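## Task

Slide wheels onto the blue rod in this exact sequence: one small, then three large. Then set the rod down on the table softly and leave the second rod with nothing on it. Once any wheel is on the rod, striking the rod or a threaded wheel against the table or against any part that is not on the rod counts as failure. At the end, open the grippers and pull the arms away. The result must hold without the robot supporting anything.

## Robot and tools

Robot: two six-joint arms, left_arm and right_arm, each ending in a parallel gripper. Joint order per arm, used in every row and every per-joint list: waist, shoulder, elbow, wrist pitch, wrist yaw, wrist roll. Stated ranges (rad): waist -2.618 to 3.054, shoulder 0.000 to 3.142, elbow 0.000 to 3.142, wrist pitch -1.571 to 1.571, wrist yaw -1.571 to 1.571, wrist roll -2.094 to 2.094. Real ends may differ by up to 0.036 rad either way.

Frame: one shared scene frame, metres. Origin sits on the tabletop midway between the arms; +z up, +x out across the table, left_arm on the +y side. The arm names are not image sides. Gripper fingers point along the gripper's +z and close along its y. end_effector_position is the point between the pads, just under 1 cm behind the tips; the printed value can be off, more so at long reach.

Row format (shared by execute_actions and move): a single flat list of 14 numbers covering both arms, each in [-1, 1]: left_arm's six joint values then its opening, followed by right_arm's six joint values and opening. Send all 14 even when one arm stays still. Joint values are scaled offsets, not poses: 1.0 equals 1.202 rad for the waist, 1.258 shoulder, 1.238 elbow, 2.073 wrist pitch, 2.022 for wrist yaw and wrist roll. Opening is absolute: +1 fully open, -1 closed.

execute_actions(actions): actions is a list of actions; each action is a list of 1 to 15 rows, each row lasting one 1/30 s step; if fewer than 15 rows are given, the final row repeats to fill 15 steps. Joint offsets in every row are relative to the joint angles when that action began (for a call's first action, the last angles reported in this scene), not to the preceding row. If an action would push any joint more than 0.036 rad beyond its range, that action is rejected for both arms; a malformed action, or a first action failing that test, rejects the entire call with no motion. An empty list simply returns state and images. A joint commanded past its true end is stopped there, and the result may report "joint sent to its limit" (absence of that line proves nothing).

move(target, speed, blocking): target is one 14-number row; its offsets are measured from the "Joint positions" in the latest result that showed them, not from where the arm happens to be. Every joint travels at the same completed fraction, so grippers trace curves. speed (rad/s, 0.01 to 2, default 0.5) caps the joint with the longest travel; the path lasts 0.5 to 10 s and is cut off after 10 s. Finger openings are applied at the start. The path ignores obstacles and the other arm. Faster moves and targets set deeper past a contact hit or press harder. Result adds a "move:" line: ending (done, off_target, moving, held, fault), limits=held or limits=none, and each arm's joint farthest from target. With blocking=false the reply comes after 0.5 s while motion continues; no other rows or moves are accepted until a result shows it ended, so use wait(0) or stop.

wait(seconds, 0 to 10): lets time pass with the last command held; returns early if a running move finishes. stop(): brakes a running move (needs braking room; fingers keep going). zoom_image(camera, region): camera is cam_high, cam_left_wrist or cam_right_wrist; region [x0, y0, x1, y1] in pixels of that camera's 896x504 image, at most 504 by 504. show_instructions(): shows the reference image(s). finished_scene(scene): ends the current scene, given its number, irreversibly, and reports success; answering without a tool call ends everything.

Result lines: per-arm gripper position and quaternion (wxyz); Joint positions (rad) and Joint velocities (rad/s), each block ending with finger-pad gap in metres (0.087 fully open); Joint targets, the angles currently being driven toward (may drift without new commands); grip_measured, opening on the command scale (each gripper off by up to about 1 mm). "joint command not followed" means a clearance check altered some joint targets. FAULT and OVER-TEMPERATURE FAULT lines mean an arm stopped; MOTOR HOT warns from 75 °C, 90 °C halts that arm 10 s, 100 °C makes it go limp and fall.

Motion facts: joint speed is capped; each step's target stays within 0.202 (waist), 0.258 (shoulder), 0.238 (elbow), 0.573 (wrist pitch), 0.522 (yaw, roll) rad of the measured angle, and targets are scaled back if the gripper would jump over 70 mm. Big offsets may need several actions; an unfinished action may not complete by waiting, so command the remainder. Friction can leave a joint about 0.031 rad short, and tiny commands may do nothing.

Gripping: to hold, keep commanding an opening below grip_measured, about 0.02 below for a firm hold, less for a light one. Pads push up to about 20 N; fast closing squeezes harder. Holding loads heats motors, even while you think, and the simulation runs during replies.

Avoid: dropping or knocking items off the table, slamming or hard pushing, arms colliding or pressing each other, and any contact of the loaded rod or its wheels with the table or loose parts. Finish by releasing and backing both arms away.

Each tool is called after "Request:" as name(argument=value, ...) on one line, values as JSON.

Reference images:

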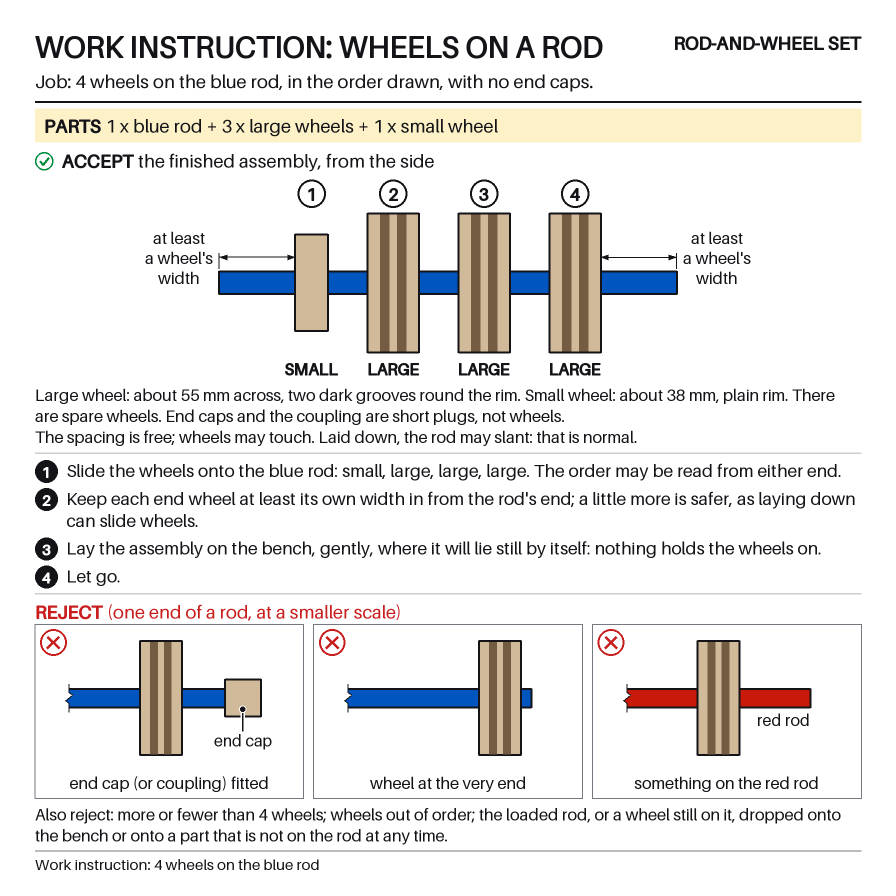

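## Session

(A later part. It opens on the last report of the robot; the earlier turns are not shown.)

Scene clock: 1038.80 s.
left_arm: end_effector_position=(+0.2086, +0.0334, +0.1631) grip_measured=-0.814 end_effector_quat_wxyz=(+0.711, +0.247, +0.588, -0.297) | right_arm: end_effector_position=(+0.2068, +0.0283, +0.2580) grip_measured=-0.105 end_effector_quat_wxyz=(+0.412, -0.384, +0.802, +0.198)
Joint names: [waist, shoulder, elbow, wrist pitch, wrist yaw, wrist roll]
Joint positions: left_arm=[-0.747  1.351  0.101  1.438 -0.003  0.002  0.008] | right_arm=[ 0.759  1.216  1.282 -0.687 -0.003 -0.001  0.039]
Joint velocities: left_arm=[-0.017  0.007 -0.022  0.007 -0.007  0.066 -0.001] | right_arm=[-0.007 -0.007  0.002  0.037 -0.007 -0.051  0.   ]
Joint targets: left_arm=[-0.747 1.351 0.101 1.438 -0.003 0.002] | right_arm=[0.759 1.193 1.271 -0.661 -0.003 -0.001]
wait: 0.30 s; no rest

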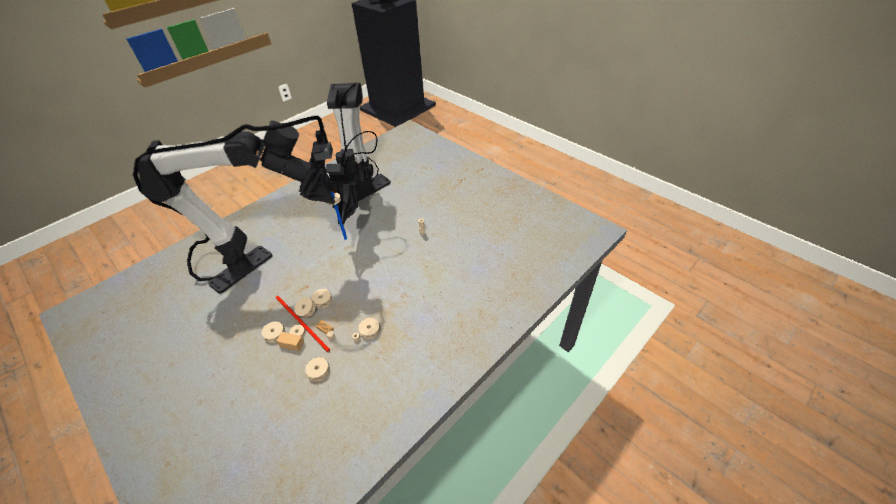

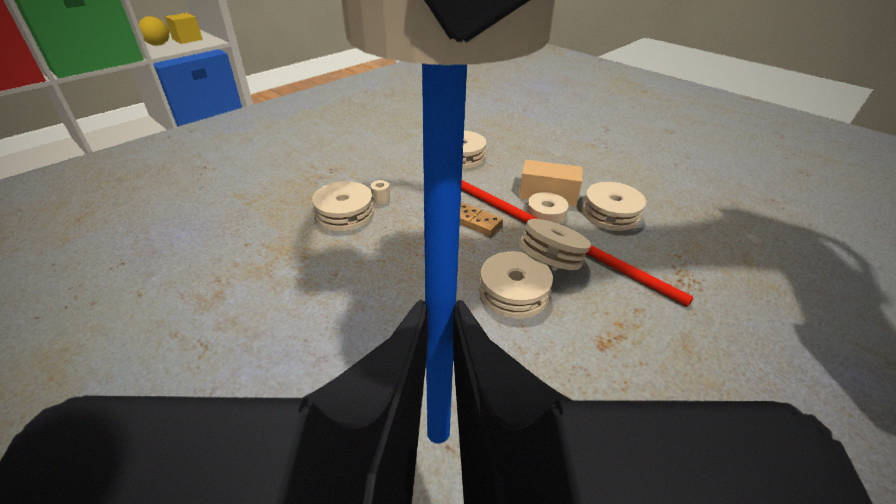

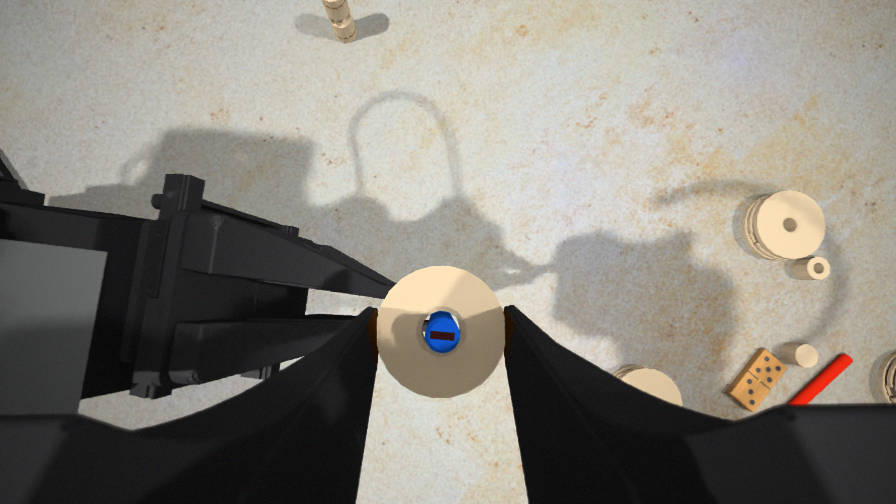

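Request:
execute_actions(actions=[[[0,0,0,0,0,0,-0.85,0,-0.0187,-0.0144,0.0179,0,0,-0.15],[0,0,0,0,0,0,-0.85,0,-0.0199,-0.0199,0.0207,0,0,-0.15],[0,0,0,0,0,0,-0.85,0,-0.0212,-0.0254,0.0234,0,0,-0.15],[0,0,0,0,0,0,-0.85,0,-0.0224,-0.0309,0.0261,0,0,-0.15],[0,0,0,0,0,0,-0.85,0,-0.0236,-0.0364,0.0289,0,0,-0.15],[0,0,0,0,0,0,-0.85,0,-0.0248,-0.0418,0.0316,0,0,-0.15],[0,0,0,0,0,0,-0.85,0,-0.0261,-0.0473,0.0343,0,0,-0.15],[0,0,0,0,0,0,-0.85,0,-0.0273,-0.0528,0.0370,0,0,-0.15],[0,0,0,0,0,0,-0.85,0,-0.0285,-0.0583,0.0398,0,0,-0.15],[0,0,0,0,0,0,-0.85,0,-0.0297,-0.0638,0.0425,0,0,-0.15],[0,0,0,0,0,0,-0.85,0,-0.0310,-0.0693,0.0452,0,0,-0.15],[0,0,0,0,0,0,-0.85,0,-0.0322,-0.0748,0.0480,0,0,-0.15],[0,0,0,0,0,0,-0.85,0,-0.0334,-0.0803,0.0507,0,0,-0.15],[0,0,0,0,0,0,-0.85,0,-0.0346,-0.0858,0.0534,0,0,-0.15],[0,0,0,0,0,0,-0.85,0,-0.0359,-0.0913,0.0562,0,0,-0.15]],[[0,0,0,0,0,0,-0.85,0,-0.0205,-0.0236,0.0225,0,0,-0.15],[0,0,0,0,0,0,-0.85,0,-0.0212,-0.0284,0.0249,0,0,-0.15],[0,0,0,0,0,0,-0.85,0,-0.0220,-0.0332,0.0274,0,0,-0.15],[0,0,0,0,0,0,-0.85,0,-0.0228,-0.0380,0.0298,0,0,-0.15],[0,0,0,0,0,0,-0.85,0,-0.0236,-0.0428,0.0322,0,0,-0.15],[0,0,0,0,0,0,-0.85,0,-0.0243,-0.0477,0.0346,0,0,-0.15],[0,0,0,0,0,0,-0.85,0,-0.0251,-0.0525,0.0370,0,0,-0.15],[0,0,0,0,0,0,-0.85,0,-0.0259,-0.0573,0.0394,0,0,-0.15],[0,0,0,0,0,0,-0.85,0,-0.0266,-0.0621,0.0418,0,0,-0.15],[0,0,0,0,0,0,-0.85,0,-0.0274,-0.0669,0.0442,0,0,-0.15],[0,0,0,0,0,0,-0.85,0,-0.0282,-0.0718,0.0467,0,0,-0.15],[0,0,0,0,0,0,-0.85,0,-0.0289,-0.0766,0.0491,0,0,-0.15],[0,0,0,0,0,0,-0.85,0,-0.0297,-0.0814,0.0515,0,0,-0.15],[0,0,0,0,0,0,-0.85,0,-0.0305,-0.0862,0.0532,0,0,-0.15],[0,0,0,0,0,0,-0.85,0,-0.0312,-0.0910,0.0532,0,0,-0.15]]])

Request:
execute_actions(actions=[])

Scene clock: 1118.47 s.
left_arm: end_effector_position=(+0.2086, +0.0334, +0.1631) grip_measured=-0.814 end_effector_quat_wxyz=(+0.711, +0.247, +0.588, -0.297) | right_arm: end_effector_position=(+0.2065, +0.0280, +0.2191) grip_measured=-0.105 end_effector_quat_wxyz=(+0.413, -0.384, +0.802, +0.198)
Joint names: [waist, shoulder, elbow, wrist pitch, wrist yaw, wrist roll]
Joint positions: left_arm=[-0.747  1.351  0.101  1.438 -0.003  0.002  0.008] | right_arm=[ 0.759  1.179  1.101 -0.541 -0.003 -0.001  0.039]
Joint velocities: left_arm=[ 0.002 -0.012 -0.007  0.022 -0.066  0.007 -0.   ] | right_arm=[-0.012 -0.007 -0.183  0.227 -0.051  0.007 -0.001]
Joint targets: left_arm=[-0.747 1.351 0.101 1.438 -0.003 0.002] | right_arm=[0.759 1.156 1.079 -0.507 -0.003 -0.001]

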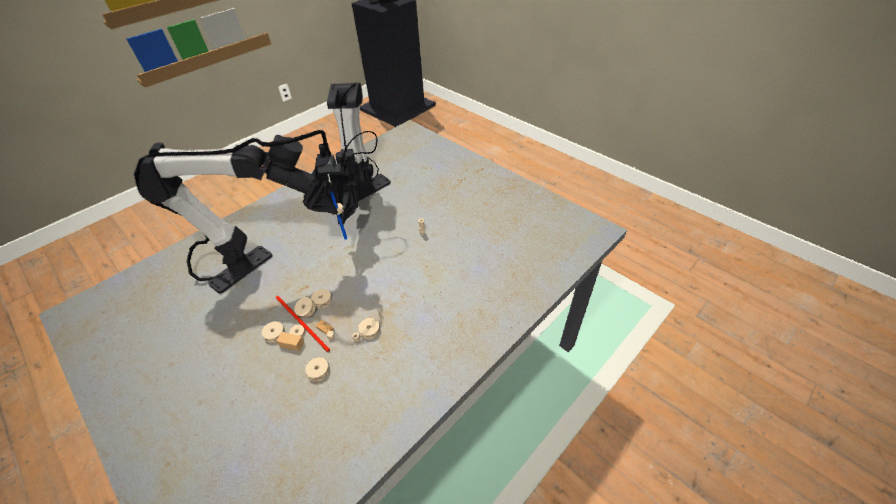

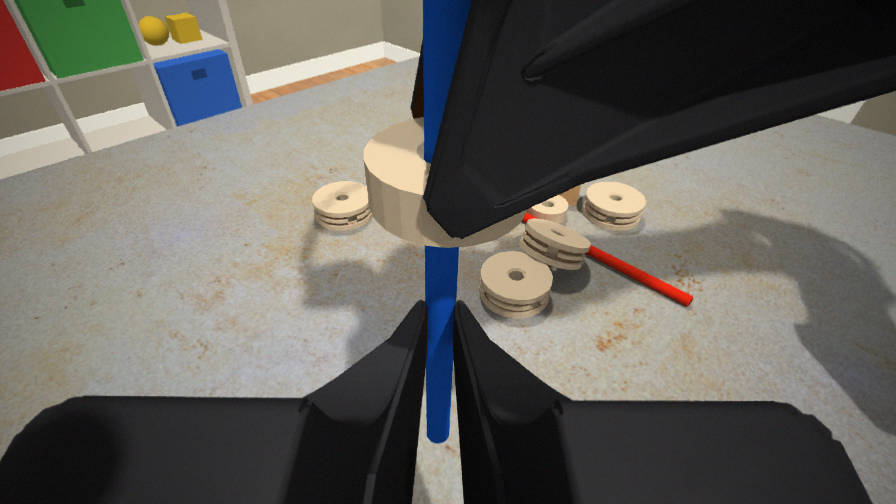

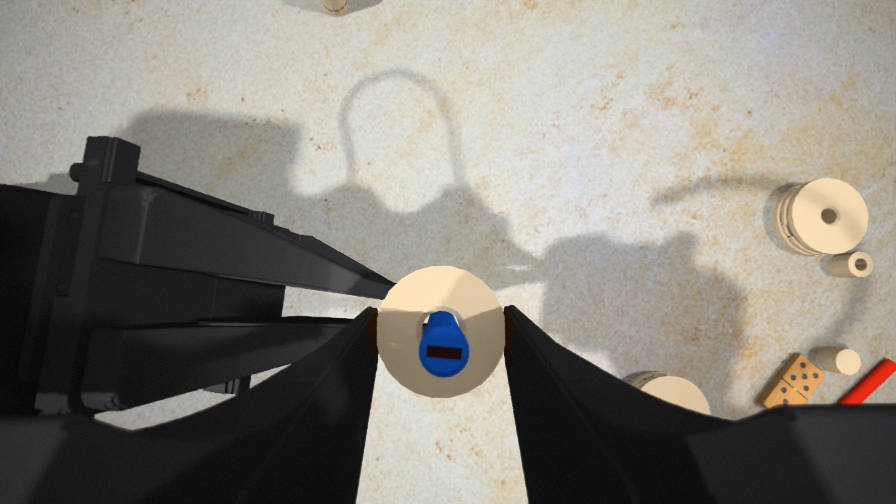

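Scene clock: 1118.47 s.
left_arm: end_effector_position=(+0.2086, +0.0334, +0.1631) grip_measured=-0.814 end_effector_quat_wxyz=(+0.711, +0.247, +0.588, -0.297) | right_arm: end_effector_position=(+0.2065, +0.0280, +0.2191) grip_measured=-0.105 end_effector_quat_wxyz=(+0.413, -0.384, +0.802, +0.198)
Joint names: [waist, shoulder, elbow, wrist pitch, wrist yaw, wrist roll]
Joint positions: left_arm=[-0.747  1.351  0.101  1.438 -0.003  0.002  0.008] | right_arm=[ 0.759  1.179  1.101 -0.541 -0.003 -0.001  0.039]
Joint velocities: left_arm=[ 0.002 -0.012 -0.007  0.022 -0.066  0.007 -0.   ] | right_arm=[-0.012 -0.007 -0.183  0.227 -0.051  0.007 -0.001]
Joint targets: left_arm=[-0.747 1.351 0.101 1.438 -0.003 0.002] | right_arm=[0.759 1.156 1.079 -0.507 -0.003 -0.001]

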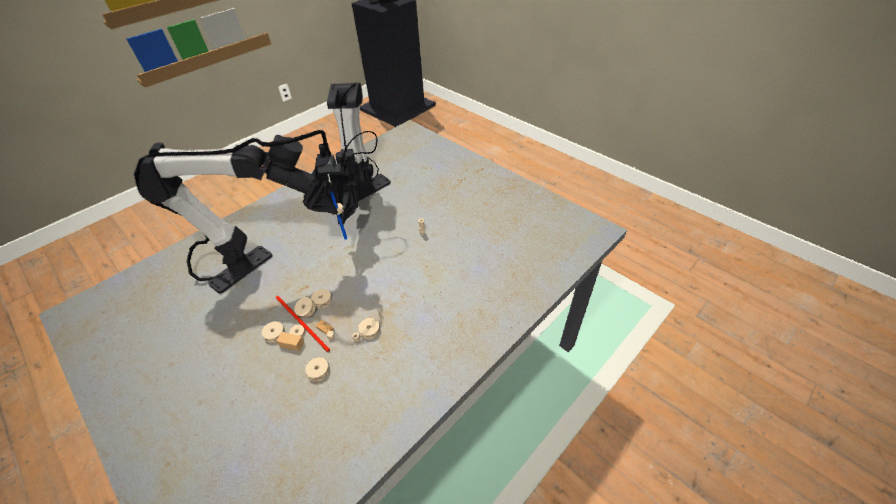

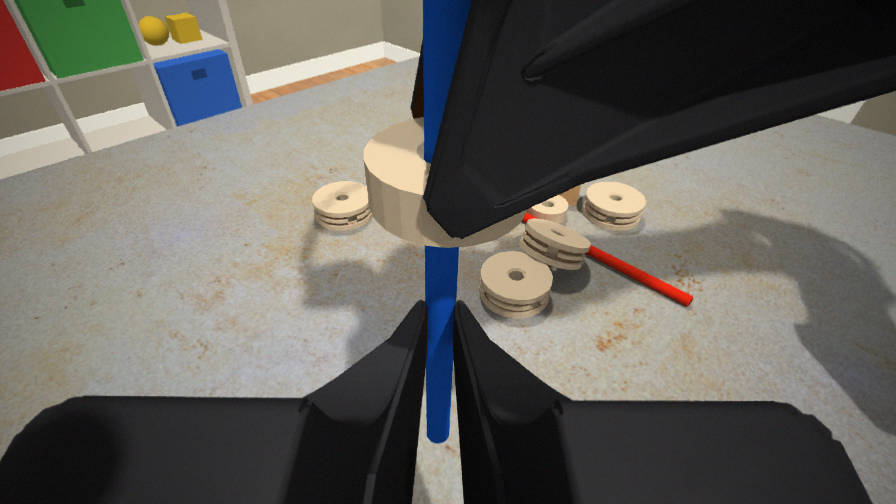

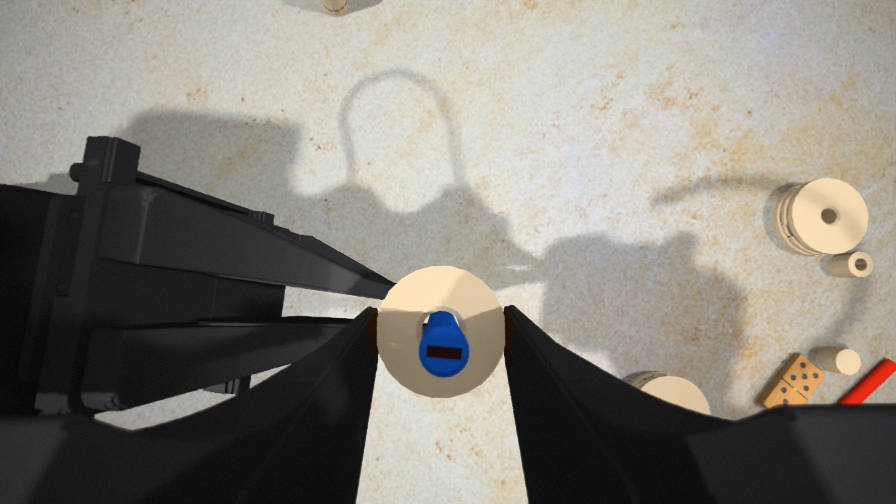

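Request:
execute_actions(actions=[[[0,0,0,0,0,0,-0.85,0,-0.0187,-0.0219,0.0212,0,0,-0.15],[0,0,0,0,0,0,-0.85,0,-0.0191,-0.0260,0.0236,0,0,-0.15],[0,0,0,0,0,0,-0.85,0,-0.0196,-0.0301,0.0259,0,0,-0.15],[0,0,0,0,0,0,-0.85,0,-0.0200,-0.0342,0.0283,0,0,-0.15],[0,0,0,0,0,0,-0.85,0,-0.0204,-0.0384,0.0307,0,0,-0.15],[0,0,0,0,0,0,-0.85,0,-0.0208,-0.0425,0.0331,0,0,-0.15],[0,0,0,0,0,0,-0.85,0,-0.0212,-0.0466,0.0355,0,0,-0.15],[0,0,0,0,0,0,-0.85,0,-0.0217,-0.0507,0.0378,0,0,-0.15],[0,0,0,0,0,0,-0.85,0,-0.0221,-0.0548,0.0402,0,0,-0.15],[0,0,0,0,0,0,-0.85,0,-0.0225,-0.0590,0.0426,0,0,-0.15],[0,0,0,0,0,0,-0.85,0,-0.0229,-0.0631,0.0450,0,0,-0.15],[0,0,0,0,0,0,-0.85,0,-0.0234,-0.0672,0.0474,0,0,-0.15],[0,0,0,0,0,0,-0.85,0,-0.0238,-0.0713,0.0497,0,0,-0.15],[0,0,0,0,0,0,-0.85,0,-0.0242,-0.0754,0.0521,0,0,-0.15],[0,0,0,0,0,0,-0.85,0,-0.0246,-0.0796,0.0521,0,0,-0.15]]])

Request:
wait(seconds=0.2)

Scene clock: 1166.87 s.
left_arm: end_effector_position=(+0.2086, +0.0334, +0.1631) grip_measured=-0.814 end_effector_quat_wxyz=(+0.711, +0.247, +0.588, -0.297) | right_arm: end_effector_position=(+0.2068, +0.0284, +0.2010) grip_measured=-0.105 end_effector_quat_wxyz=(+0.413, -0.383, +0.802, +0.198)
Joint names: [waist, shoulder, elbow, wrist pitch, wrist yaw, wrist roll]
Joint positions: left_arm=[-0.747  1.351  0.101  1.438 -0.003  0.002  0.008] | right_arm=[ 0.759  1.171  1.022 -0.47  -0.003 -0.001  0.039]
Joint velocities: left_arm=[ 0.007 -0.007  0.017 -0.007 -0.037 -0.051  0.001] | right_arm=[ 0.017 -0.012 -0.159  0.066 -0.066 -0.051 -0.001]
Joint targets: left_arm=[-0.747 1.351 0.101 1.438 -0.003 0.002] | right_arm=[0.759 1.149 1.002 -0.434 -0.003 -0.001]

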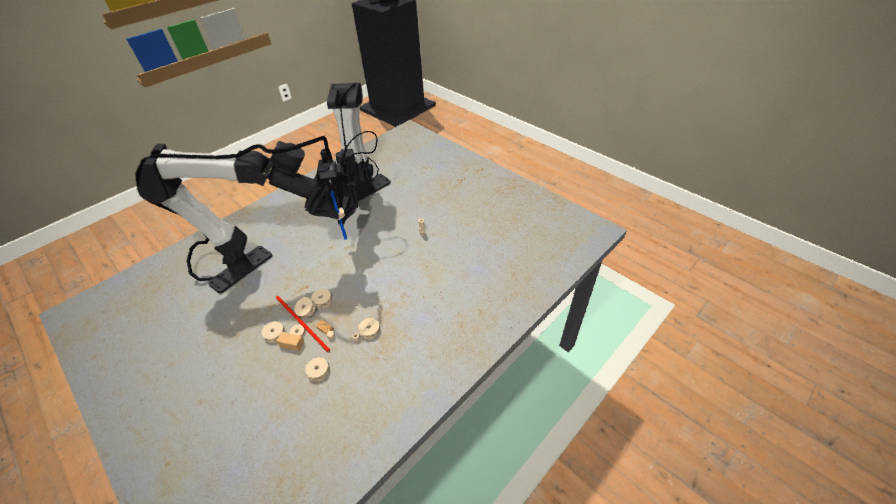

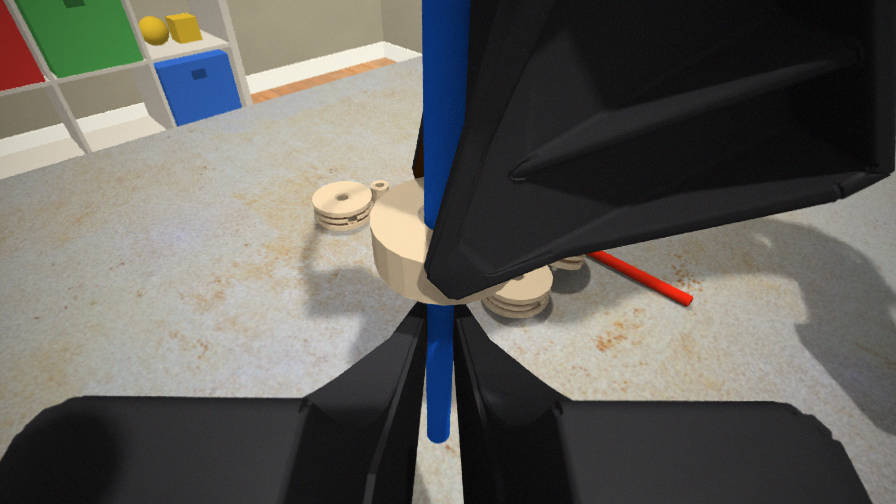

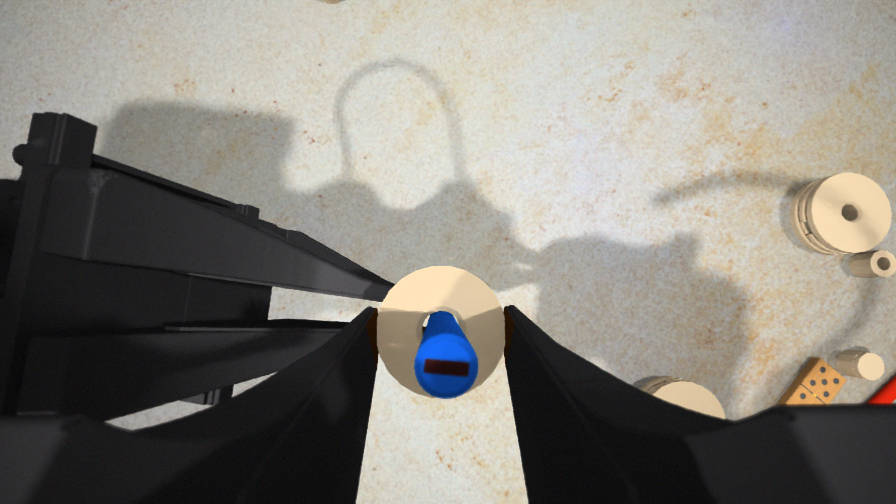

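Scene clock: 1167.07 s.
left_arm: end_effector_position=(+0.2086, +0.0334, +0.1631) grip_measured=-0.814 end_effector_quat_wxyz=(+0.711, +0.247, +0.588, -0.297) | right_arm: end_effector_position=(+0.2070, +0.0286, +0.1991) grip_measured=-0.105 end_effector_quat_wxyz=(+0.414, -0.383, +0.802, +0.198)
Joint names: [waist, shoulder, elbow, wrist pitch, wrist yaw, wrist roll]
Joint positions: left_arm=[-0.747  1.351  0.101  1.438 -0.003  0.002  0.008] | right_arm=[ 0.759  1.171  1.013 -0.46  -0.003 -0.001  0.039]
Joint velocities: left_arm=[ 0.007  0.007 -0.002 -0.007 -0.066 -0.051  0.001] | right_arm=[-0.007  0.012  0.002 -0.022  0.022 -0.007  0.   ]
Joint targets: left_arm=[-0.747 1.351 0.101 1.438 -0.003 0.002] | right_arm=[0.759 1.149 1.002 -0.433 -0.003 -0.001]
wait: 0.20 s; no rest

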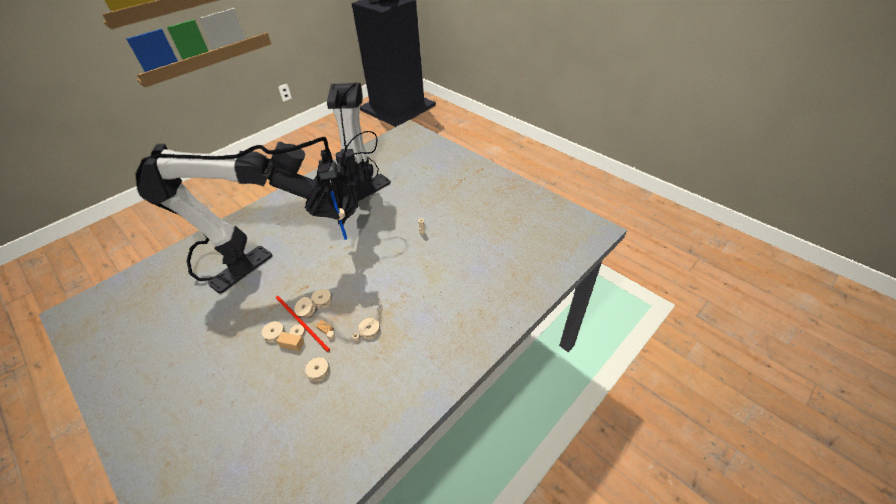

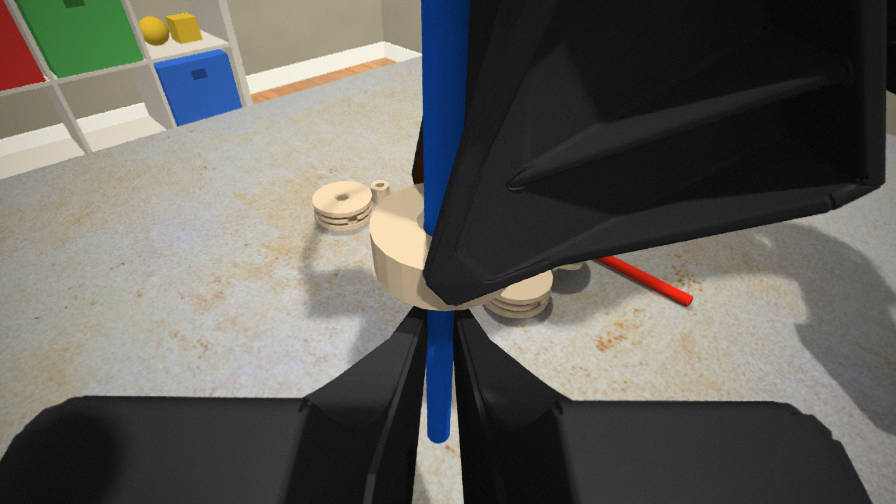

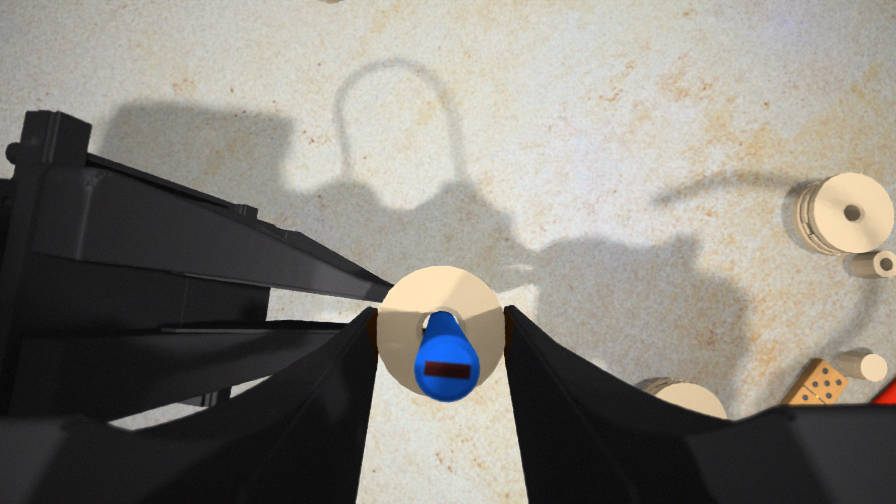

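Request:
execute_actions(actions=[[[0,0,0,0,0,0,-0.85,0,0,0,0,0,0,-0.08],[0,0,0,0,0,0,-0.85,0,0,0,0,0,0,-0.08],[0,0,0,0,0,0,-0.85,0,0,0,0,0,0,-0.08],[0,0,0,0,0,0,-0.85,0,0,0,0,0,0,-0.08],[0,0,0,0,0,0,-0.85,0,0,0,0,0,0,-0.08],[0,0,0,0,0,0,-0.85,0,0,0,0,0,0,-0.05],[0,0,0,0,0,0,-0.85,0,0,0,0,0,0,-0.02],[0,0,0,0,0,0,-0.85,0,0,0,0,0,0,0.0]]])

Request:
move(target=[0,0,0,0,0,0,-0.85, 0,0.0199,0.102,-0.0499,0,0,0.0], speed=0.3)

Scene clock: 1199.90 s.
left_arm: end_effector_position=(+0.2086, +0.0334, +0.1631) grip_measured=-0.814 end_effector_quat_wxyz=(+0.711, +0.247, +0.588, -0.297) | right_arm: end_effector_position=(+0.2073, +0.0290, +0.1996) grip_measured=+0.000 end_effector_quat_wxyz=(+0.415, -0.383, +0.801, +0.199)
Joint names: [waist, shoulder, elbow, wrist pitch, wrist yaw, wrist roll]
Joint positions: left_arm=[-0.747  1.351  0.101  1.438 -0.003  0.002  0.008] | right_arm=[ 0.759  1.171  1.013 -0.457 -0.003 -0.001  0.044]
Joint velocities: left_arm=[ 0.007 -0.002  0.007  0.022  0.051  0.022 -0.   ] | right_arm=[-0.012 -0.012  0.002  0.037  0.007 -0.007  0.001]
Joint targets: left_arm=[-0.747 1.351 0.101 1.438 -0.003 0.002] | right_arm=[0.759 1.171 1.013 -0.460 -0.003 -0.001]

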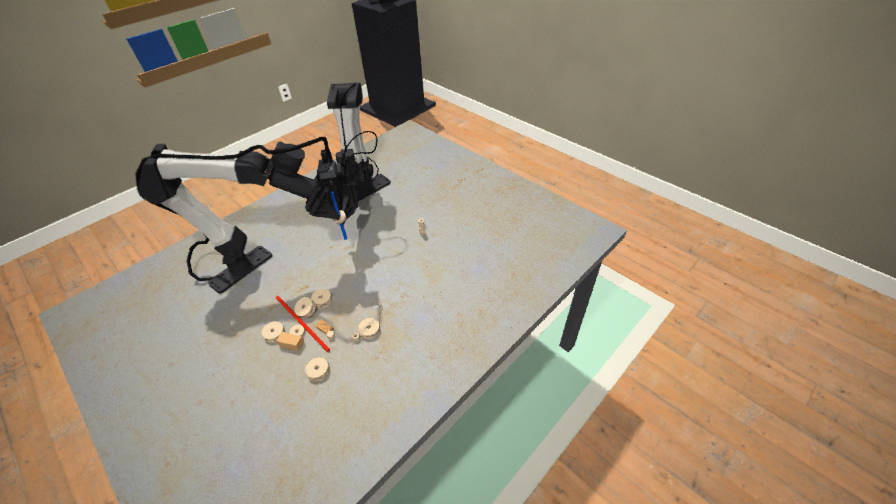

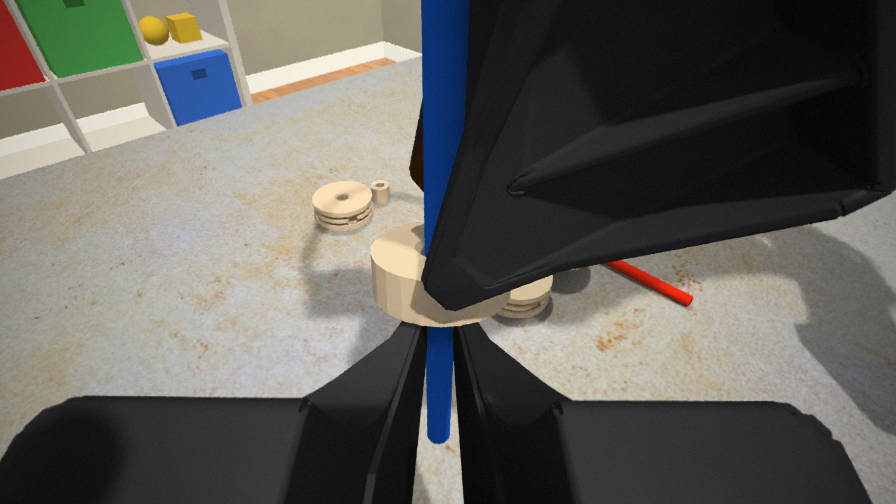

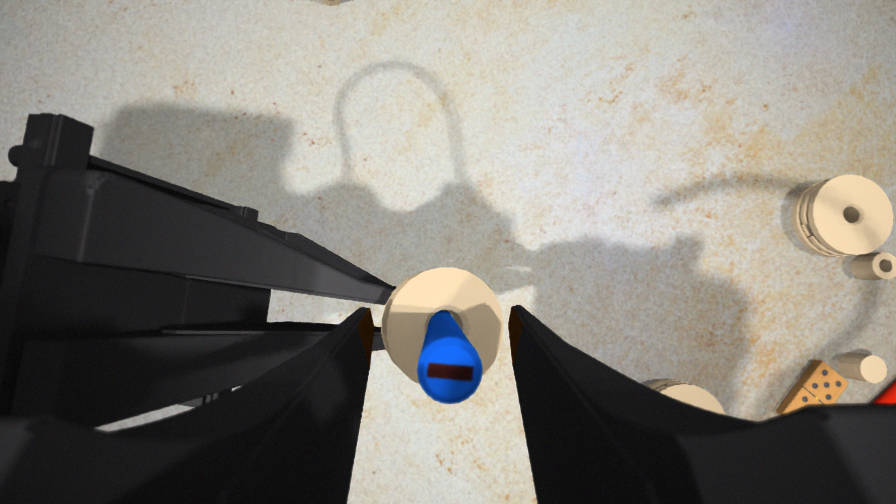

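Scene clock: 1201.00 s.
left_arm: end_effector_position=(+0.2086, +0.0334, +0.1631) grip_measured=-0.814 end_effector_quat_wxyz=(+0.711, +0.247, +0.588, -0.297) | right_arm: end_effector_position=(+0.2074, +0.0290, +0.2259) grip_measured=+0.000 end_effector_quat_wxyz=(+0.416, -0.383, +0.800, +0.200)
Joint names: [waist, shoulder, elbow, wrist pitch, wrist yaw, wrist roll]
Joint positions: left_arm=[-0.747  1.351  0.101  1.438 -0.003  0.002  0.008] | right_arm=[ 0.759  1.181  1.122 -0.551 -0.003 -0.001  0.044]
Joint velocities: left_arm=[-0.002  0.017  0.002  0.022  0.007 -0.037 -0.   ] | right_arm=[ 0.012 -0.007 -0.012 -0.051 -0.081  0.051  0.   ]
Joint targets: left_arm=[-0.747 1.351 0.101 1.438 -0.003 0.002] | right_arm=[0.759 1.196 1.139 -0.560 -0.003 -0.001]
move: done; limits=none; left_arm: farthest joint: the waist, 0.000 radians from its target (0.000 radians at the start); right_arm: farthest joint: the elbow, 0.017 radians from its target (0.126 radians at the start)

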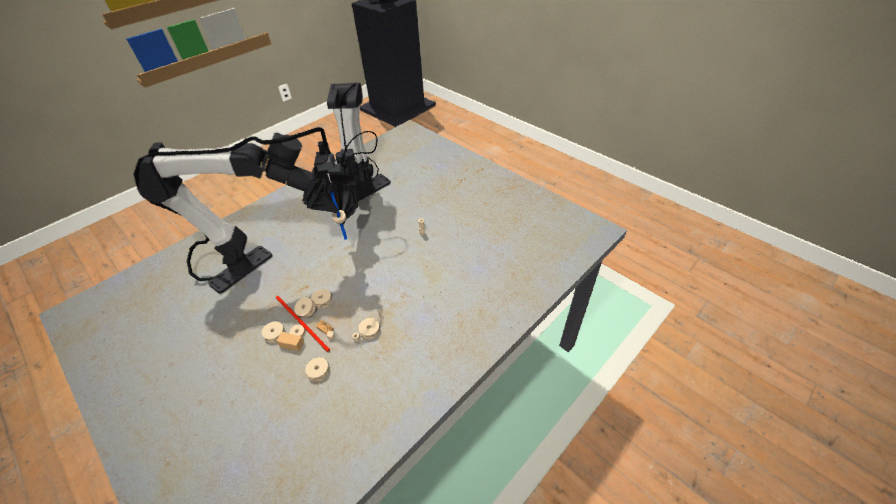

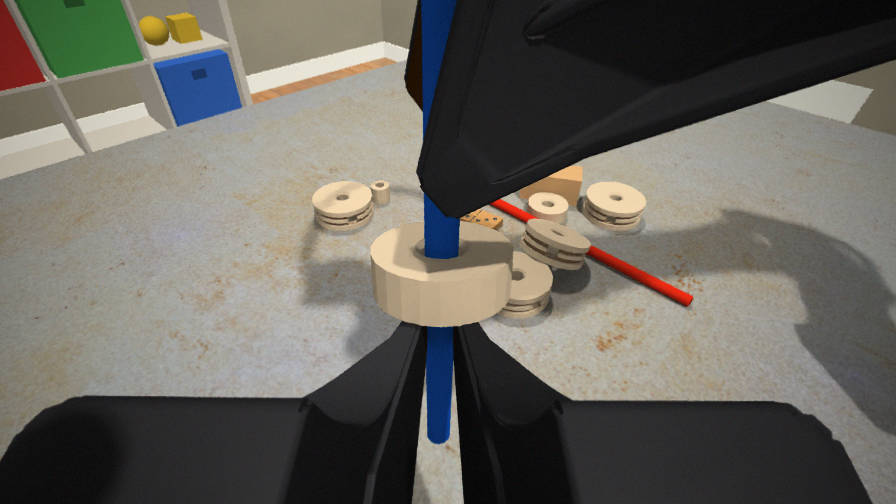

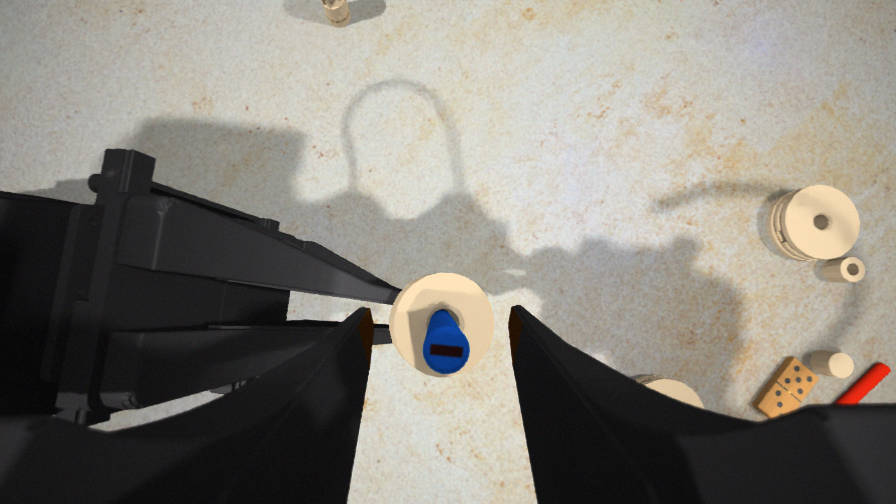

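Request:
move(target=[0,0,0,0,0,0,-0.85, 0,0,0,0,0,0,-0.83])

Scene clock: 1210.23 s.
left_arm: end_effector_position=(+0.2086, +0.0334, +0.1631) grip_measured=-0.814 end_effector_quat_wxyz=(+0.711, +0.247, +0.588, -0.297) | right_arm: end_effector_position=(+0.2073, +0.0290, +0.2258) grip_measured=-0.792 end_effector_quat_wxyz=(+0.416, -0.383, +0.800, +0.200)
Joint names: [waist, shoulder, elbow, wrist pitch, wrist yaw, wrist roll]
Joint positions: left_arm=[-0.747  1.351  0.101  1.438 -0.003  0.002  0.008] | right_arm=[ 0.759  1.181  1.122 -0.552 -0.003 -0.001  0.009]
Joint velocities: left_arm=[ 0.012 -0.002  0.007 -0.007  0.037  0.037  0.001] | right_arm=[ 0.007 -0.007 -0.002  0.037 -0.037 -0.007  0.   ]
Joint targets: left_arm=[-0.747 1.351 0.101 1.438 -0.003 0.002] | right_arm=[0.759 1.181 1.122 -0.551 -0.003 -0.001]
move: done; limits=none; left_arm: farthest joint: the waist, 0.000 radians from its target (0.000 radians at the start); right_arm: farthest joint: the wrist pitch, 0.001 radians from its target (0.001 radians at the start)

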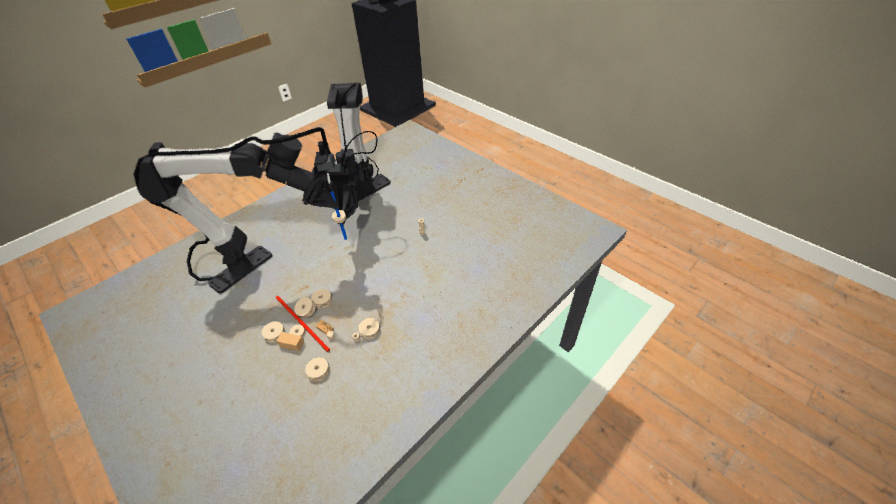

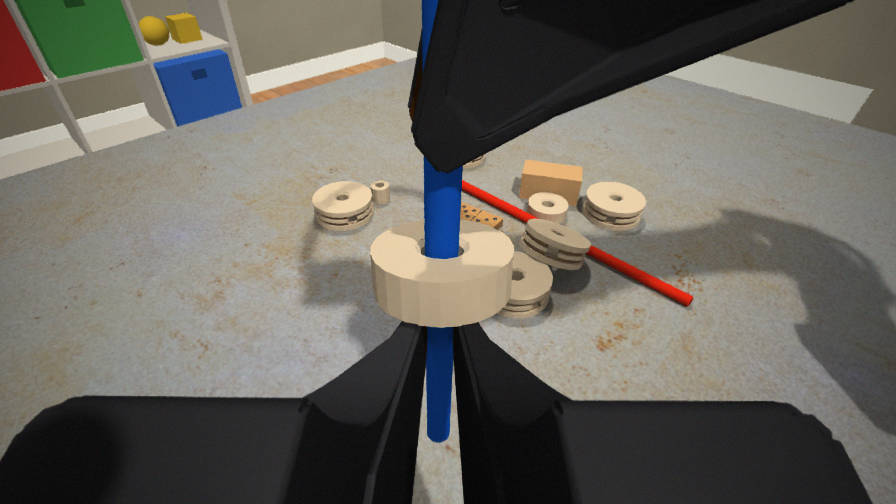

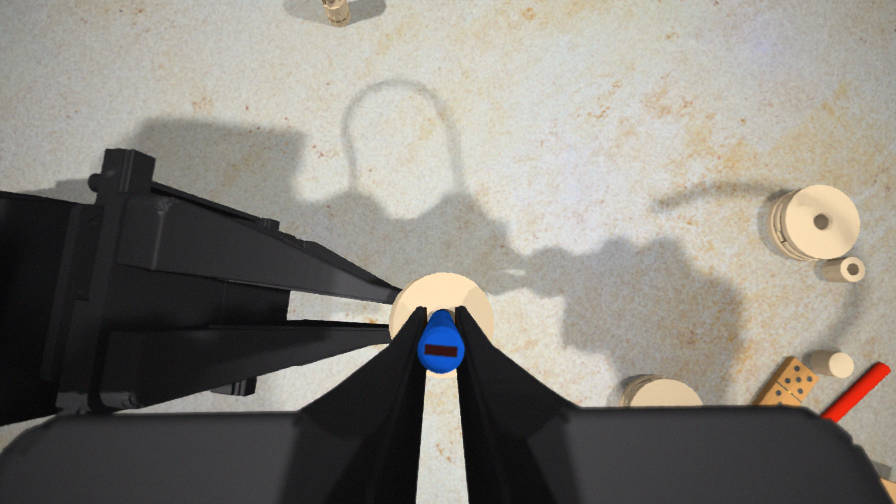

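Request:
execute_actions(actions=[[[0,0,0,0,0,0,-0.72,0,0,0,0,0,0,-0.83]],[[0,0.0119,0.0122,0.0072,0,0,-0.72,0,0.0129,0.0192,-0.0090,0,0,-0.83],[0,0.0135,0.0132,0.0076,0,0,-0.72,0,0.0139,0.0247,-0.0116,0,0,-0.83],[0,0.0151,0.0141,0.0081,0,0,-0.72,0,0.0149,0.0301,-0.0143,0,0,-0.83],[0,0.0167,0.0150,0.0085,0,0,-0.72,0,0.0159,0.0356,-0.0169,0,0,-0.83],[0,0.0183,0.0159,0.0089,0,0,-0.72,0,0.0169,0.0411,-0.0196,0,0,-0.83],[0,0.0199,0.0169,0.0093,0,0,-0.72,0,0.0179,0.0466,-0.0223,0,0,-0.83],[0,0.0215,0.0178,0.0097,0,0,-0.72,0,0.0189,0.0520,-0.0249,0,0,-0.83],[0,0.0231,0.0187,0.0102,0,0,-0.72,0,0.0199,0.0575,-0.0276,0,0,-0.83],[0,0.0247,0.0196,0.0106,0,0,-0.72,0,0.0209,0.0630,-0.0302,0,0,-0.83],[0,0.0263,0.0206,0.0110,0,0,-0.72,0,0.0219,0.0684,-0.0329,0,0,-0.83],[0,0.0279,0.0215,0.0114,0,0,-0.72,0,0.0229,0.0739,-0.0356,0,0,-0.83],[0,0.0295,0.0224,0.0118,0,0,-0.72,0,0.0239,0.0794,-0.0382,0,0,-0.83],[0,0.0311,0.0233,0.0123,0,0,-0.72,0,0.0249,0.0849,-0.0409,0,0,-0.83],[0,0.0327,0.0243,0.0127,0,0,-0.72,0,0.0259,0.0903,-0.0435,0,0,-0.83],[0,0.0343,0.0252,0.0131,0,0,-0.72,0,0.0269,0.0958,-0.0442,0,0,-0.83]]])

Request:
wait(seconds=0.3)

Scene clock: 1262.67 s.
left_arm: end_effector_position=(+0.2114, +0.0305, +0.1629) grip_measured=-0.720 end_effector_quat_wxyz=(+0.711, +0.247, +0.588, -0.297) | right_arm: end_effector_position=(+0.2077, +0.0294, +0.2452) grip_measured=-0.792 end_effector_quat_wxyz=(+0.417, -0.382, +0.800, +0.200)
Joint names: [waist, shoulder, elbow, wrist pitch, wrist yaw, wrist roll]
Joint positions: left_arm=[-0.747  1.377  0.114  1.45  -0.003  0.002  0.012] | right_arm=[ 0.759  1.197  1.208 -0.619 -0.003 -0.001  0.009]
Joint velocities: left_arm=[ 0.002  0.061  0.046  0.037 -0.007  0.007  0.001] | right_arm=[ 0.017  0.051  0.193 -0.212 -0.022  0.007  0.   ]
Joint targets: left_arm=[-0.747 1.394 0.132 1.465 -0.003 0.002] | right_arm=[0.759 1.215 1.241 -0.643 -0.003 -0.001]

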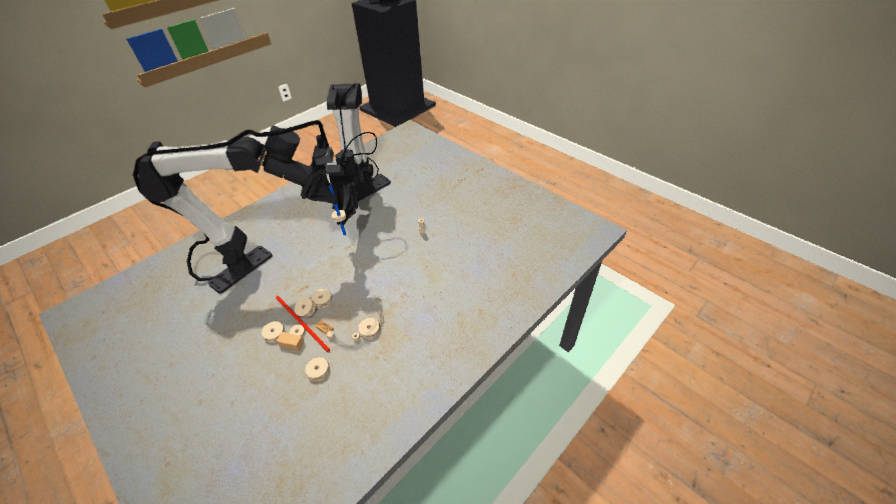

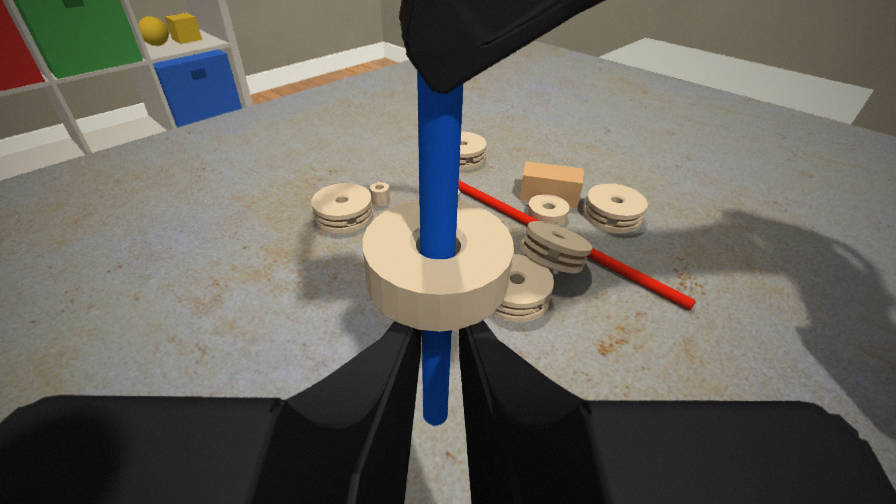

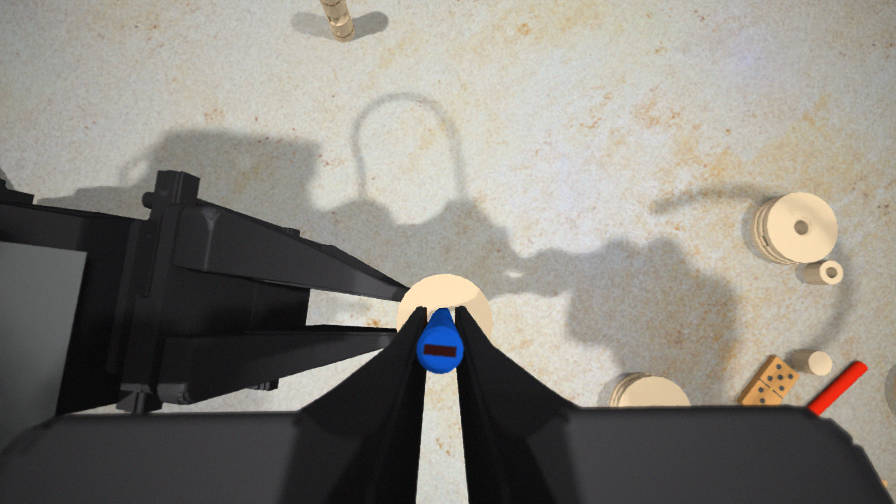

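Scene clock: 1262.97 s.
left_arm: end_effector_position=(+0.2118, +0.0300, +0.1629) grip_measured=-0.720 end_effector_quat_wxyz=(+0.711, +0.247, +0.588, -0.297) | right_arm: end_effector_position=(+0.2071, +0.0287, +0.2474) grip_measured=-0.792 end_effector_quat_wxyz=(+0.416, -0.383, +0.800, +0.199)
Joint names: [waist, shoulder, elbow, wrist pitch, wrist yaw, wrist roll]
Joint positions: left_arm=[-0.747  1.381  0.116  1.452 -0.003  0.002  0.012] | right_arm=[ 0.759  1.199  1.22  -0.633 -0.003 -0.001  0.009]
Joint velocities: left_arm=[-0.002 -0.012 -0.007 -0.051 -0.066 -0.022 -0.   ] | right_arm=[-0.012  0.012 -0.002  0.022 -0.007  0.007 -0.   ]
Joint targets: left_arm=[-0.747 1.394 0.132 1.465 -0.003 0.002] | right_arm=[0.759 1.215 1.241 -0.643 -0.003 -0.001]
wait: 0.30 s; no rest

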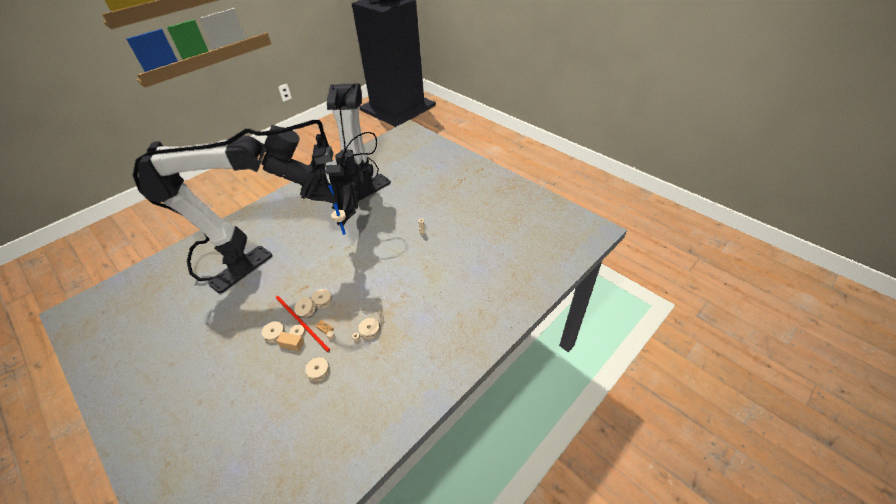

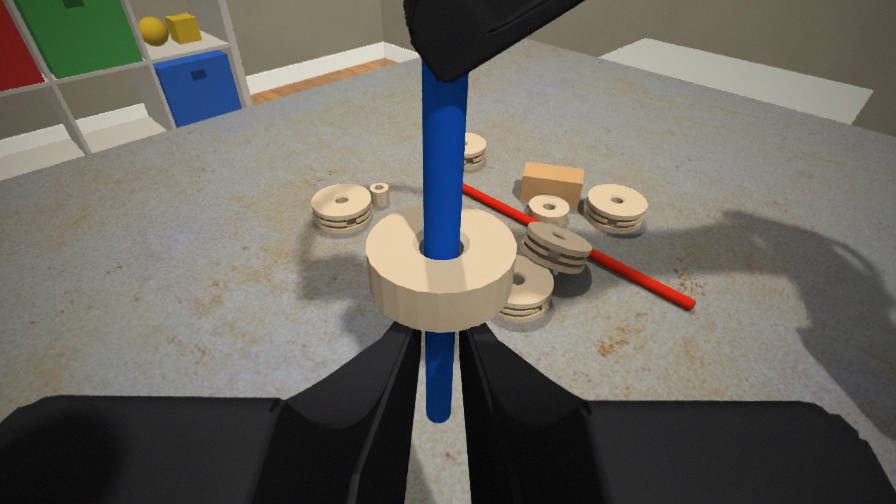

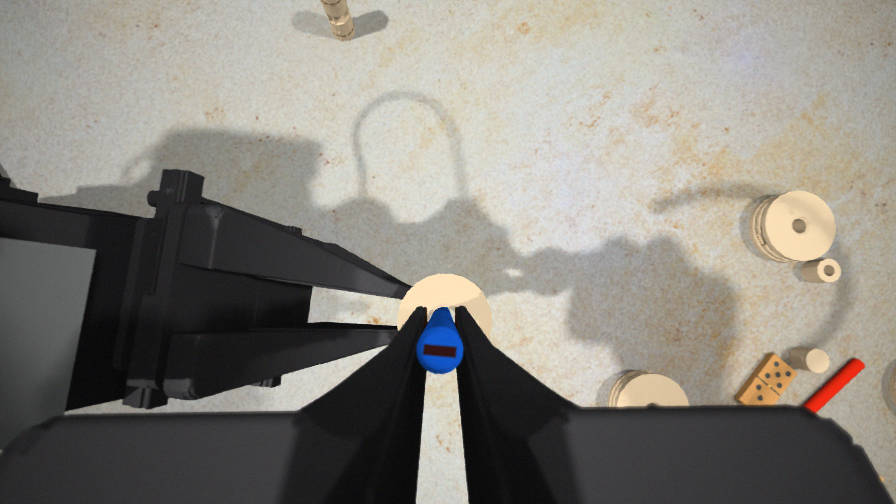

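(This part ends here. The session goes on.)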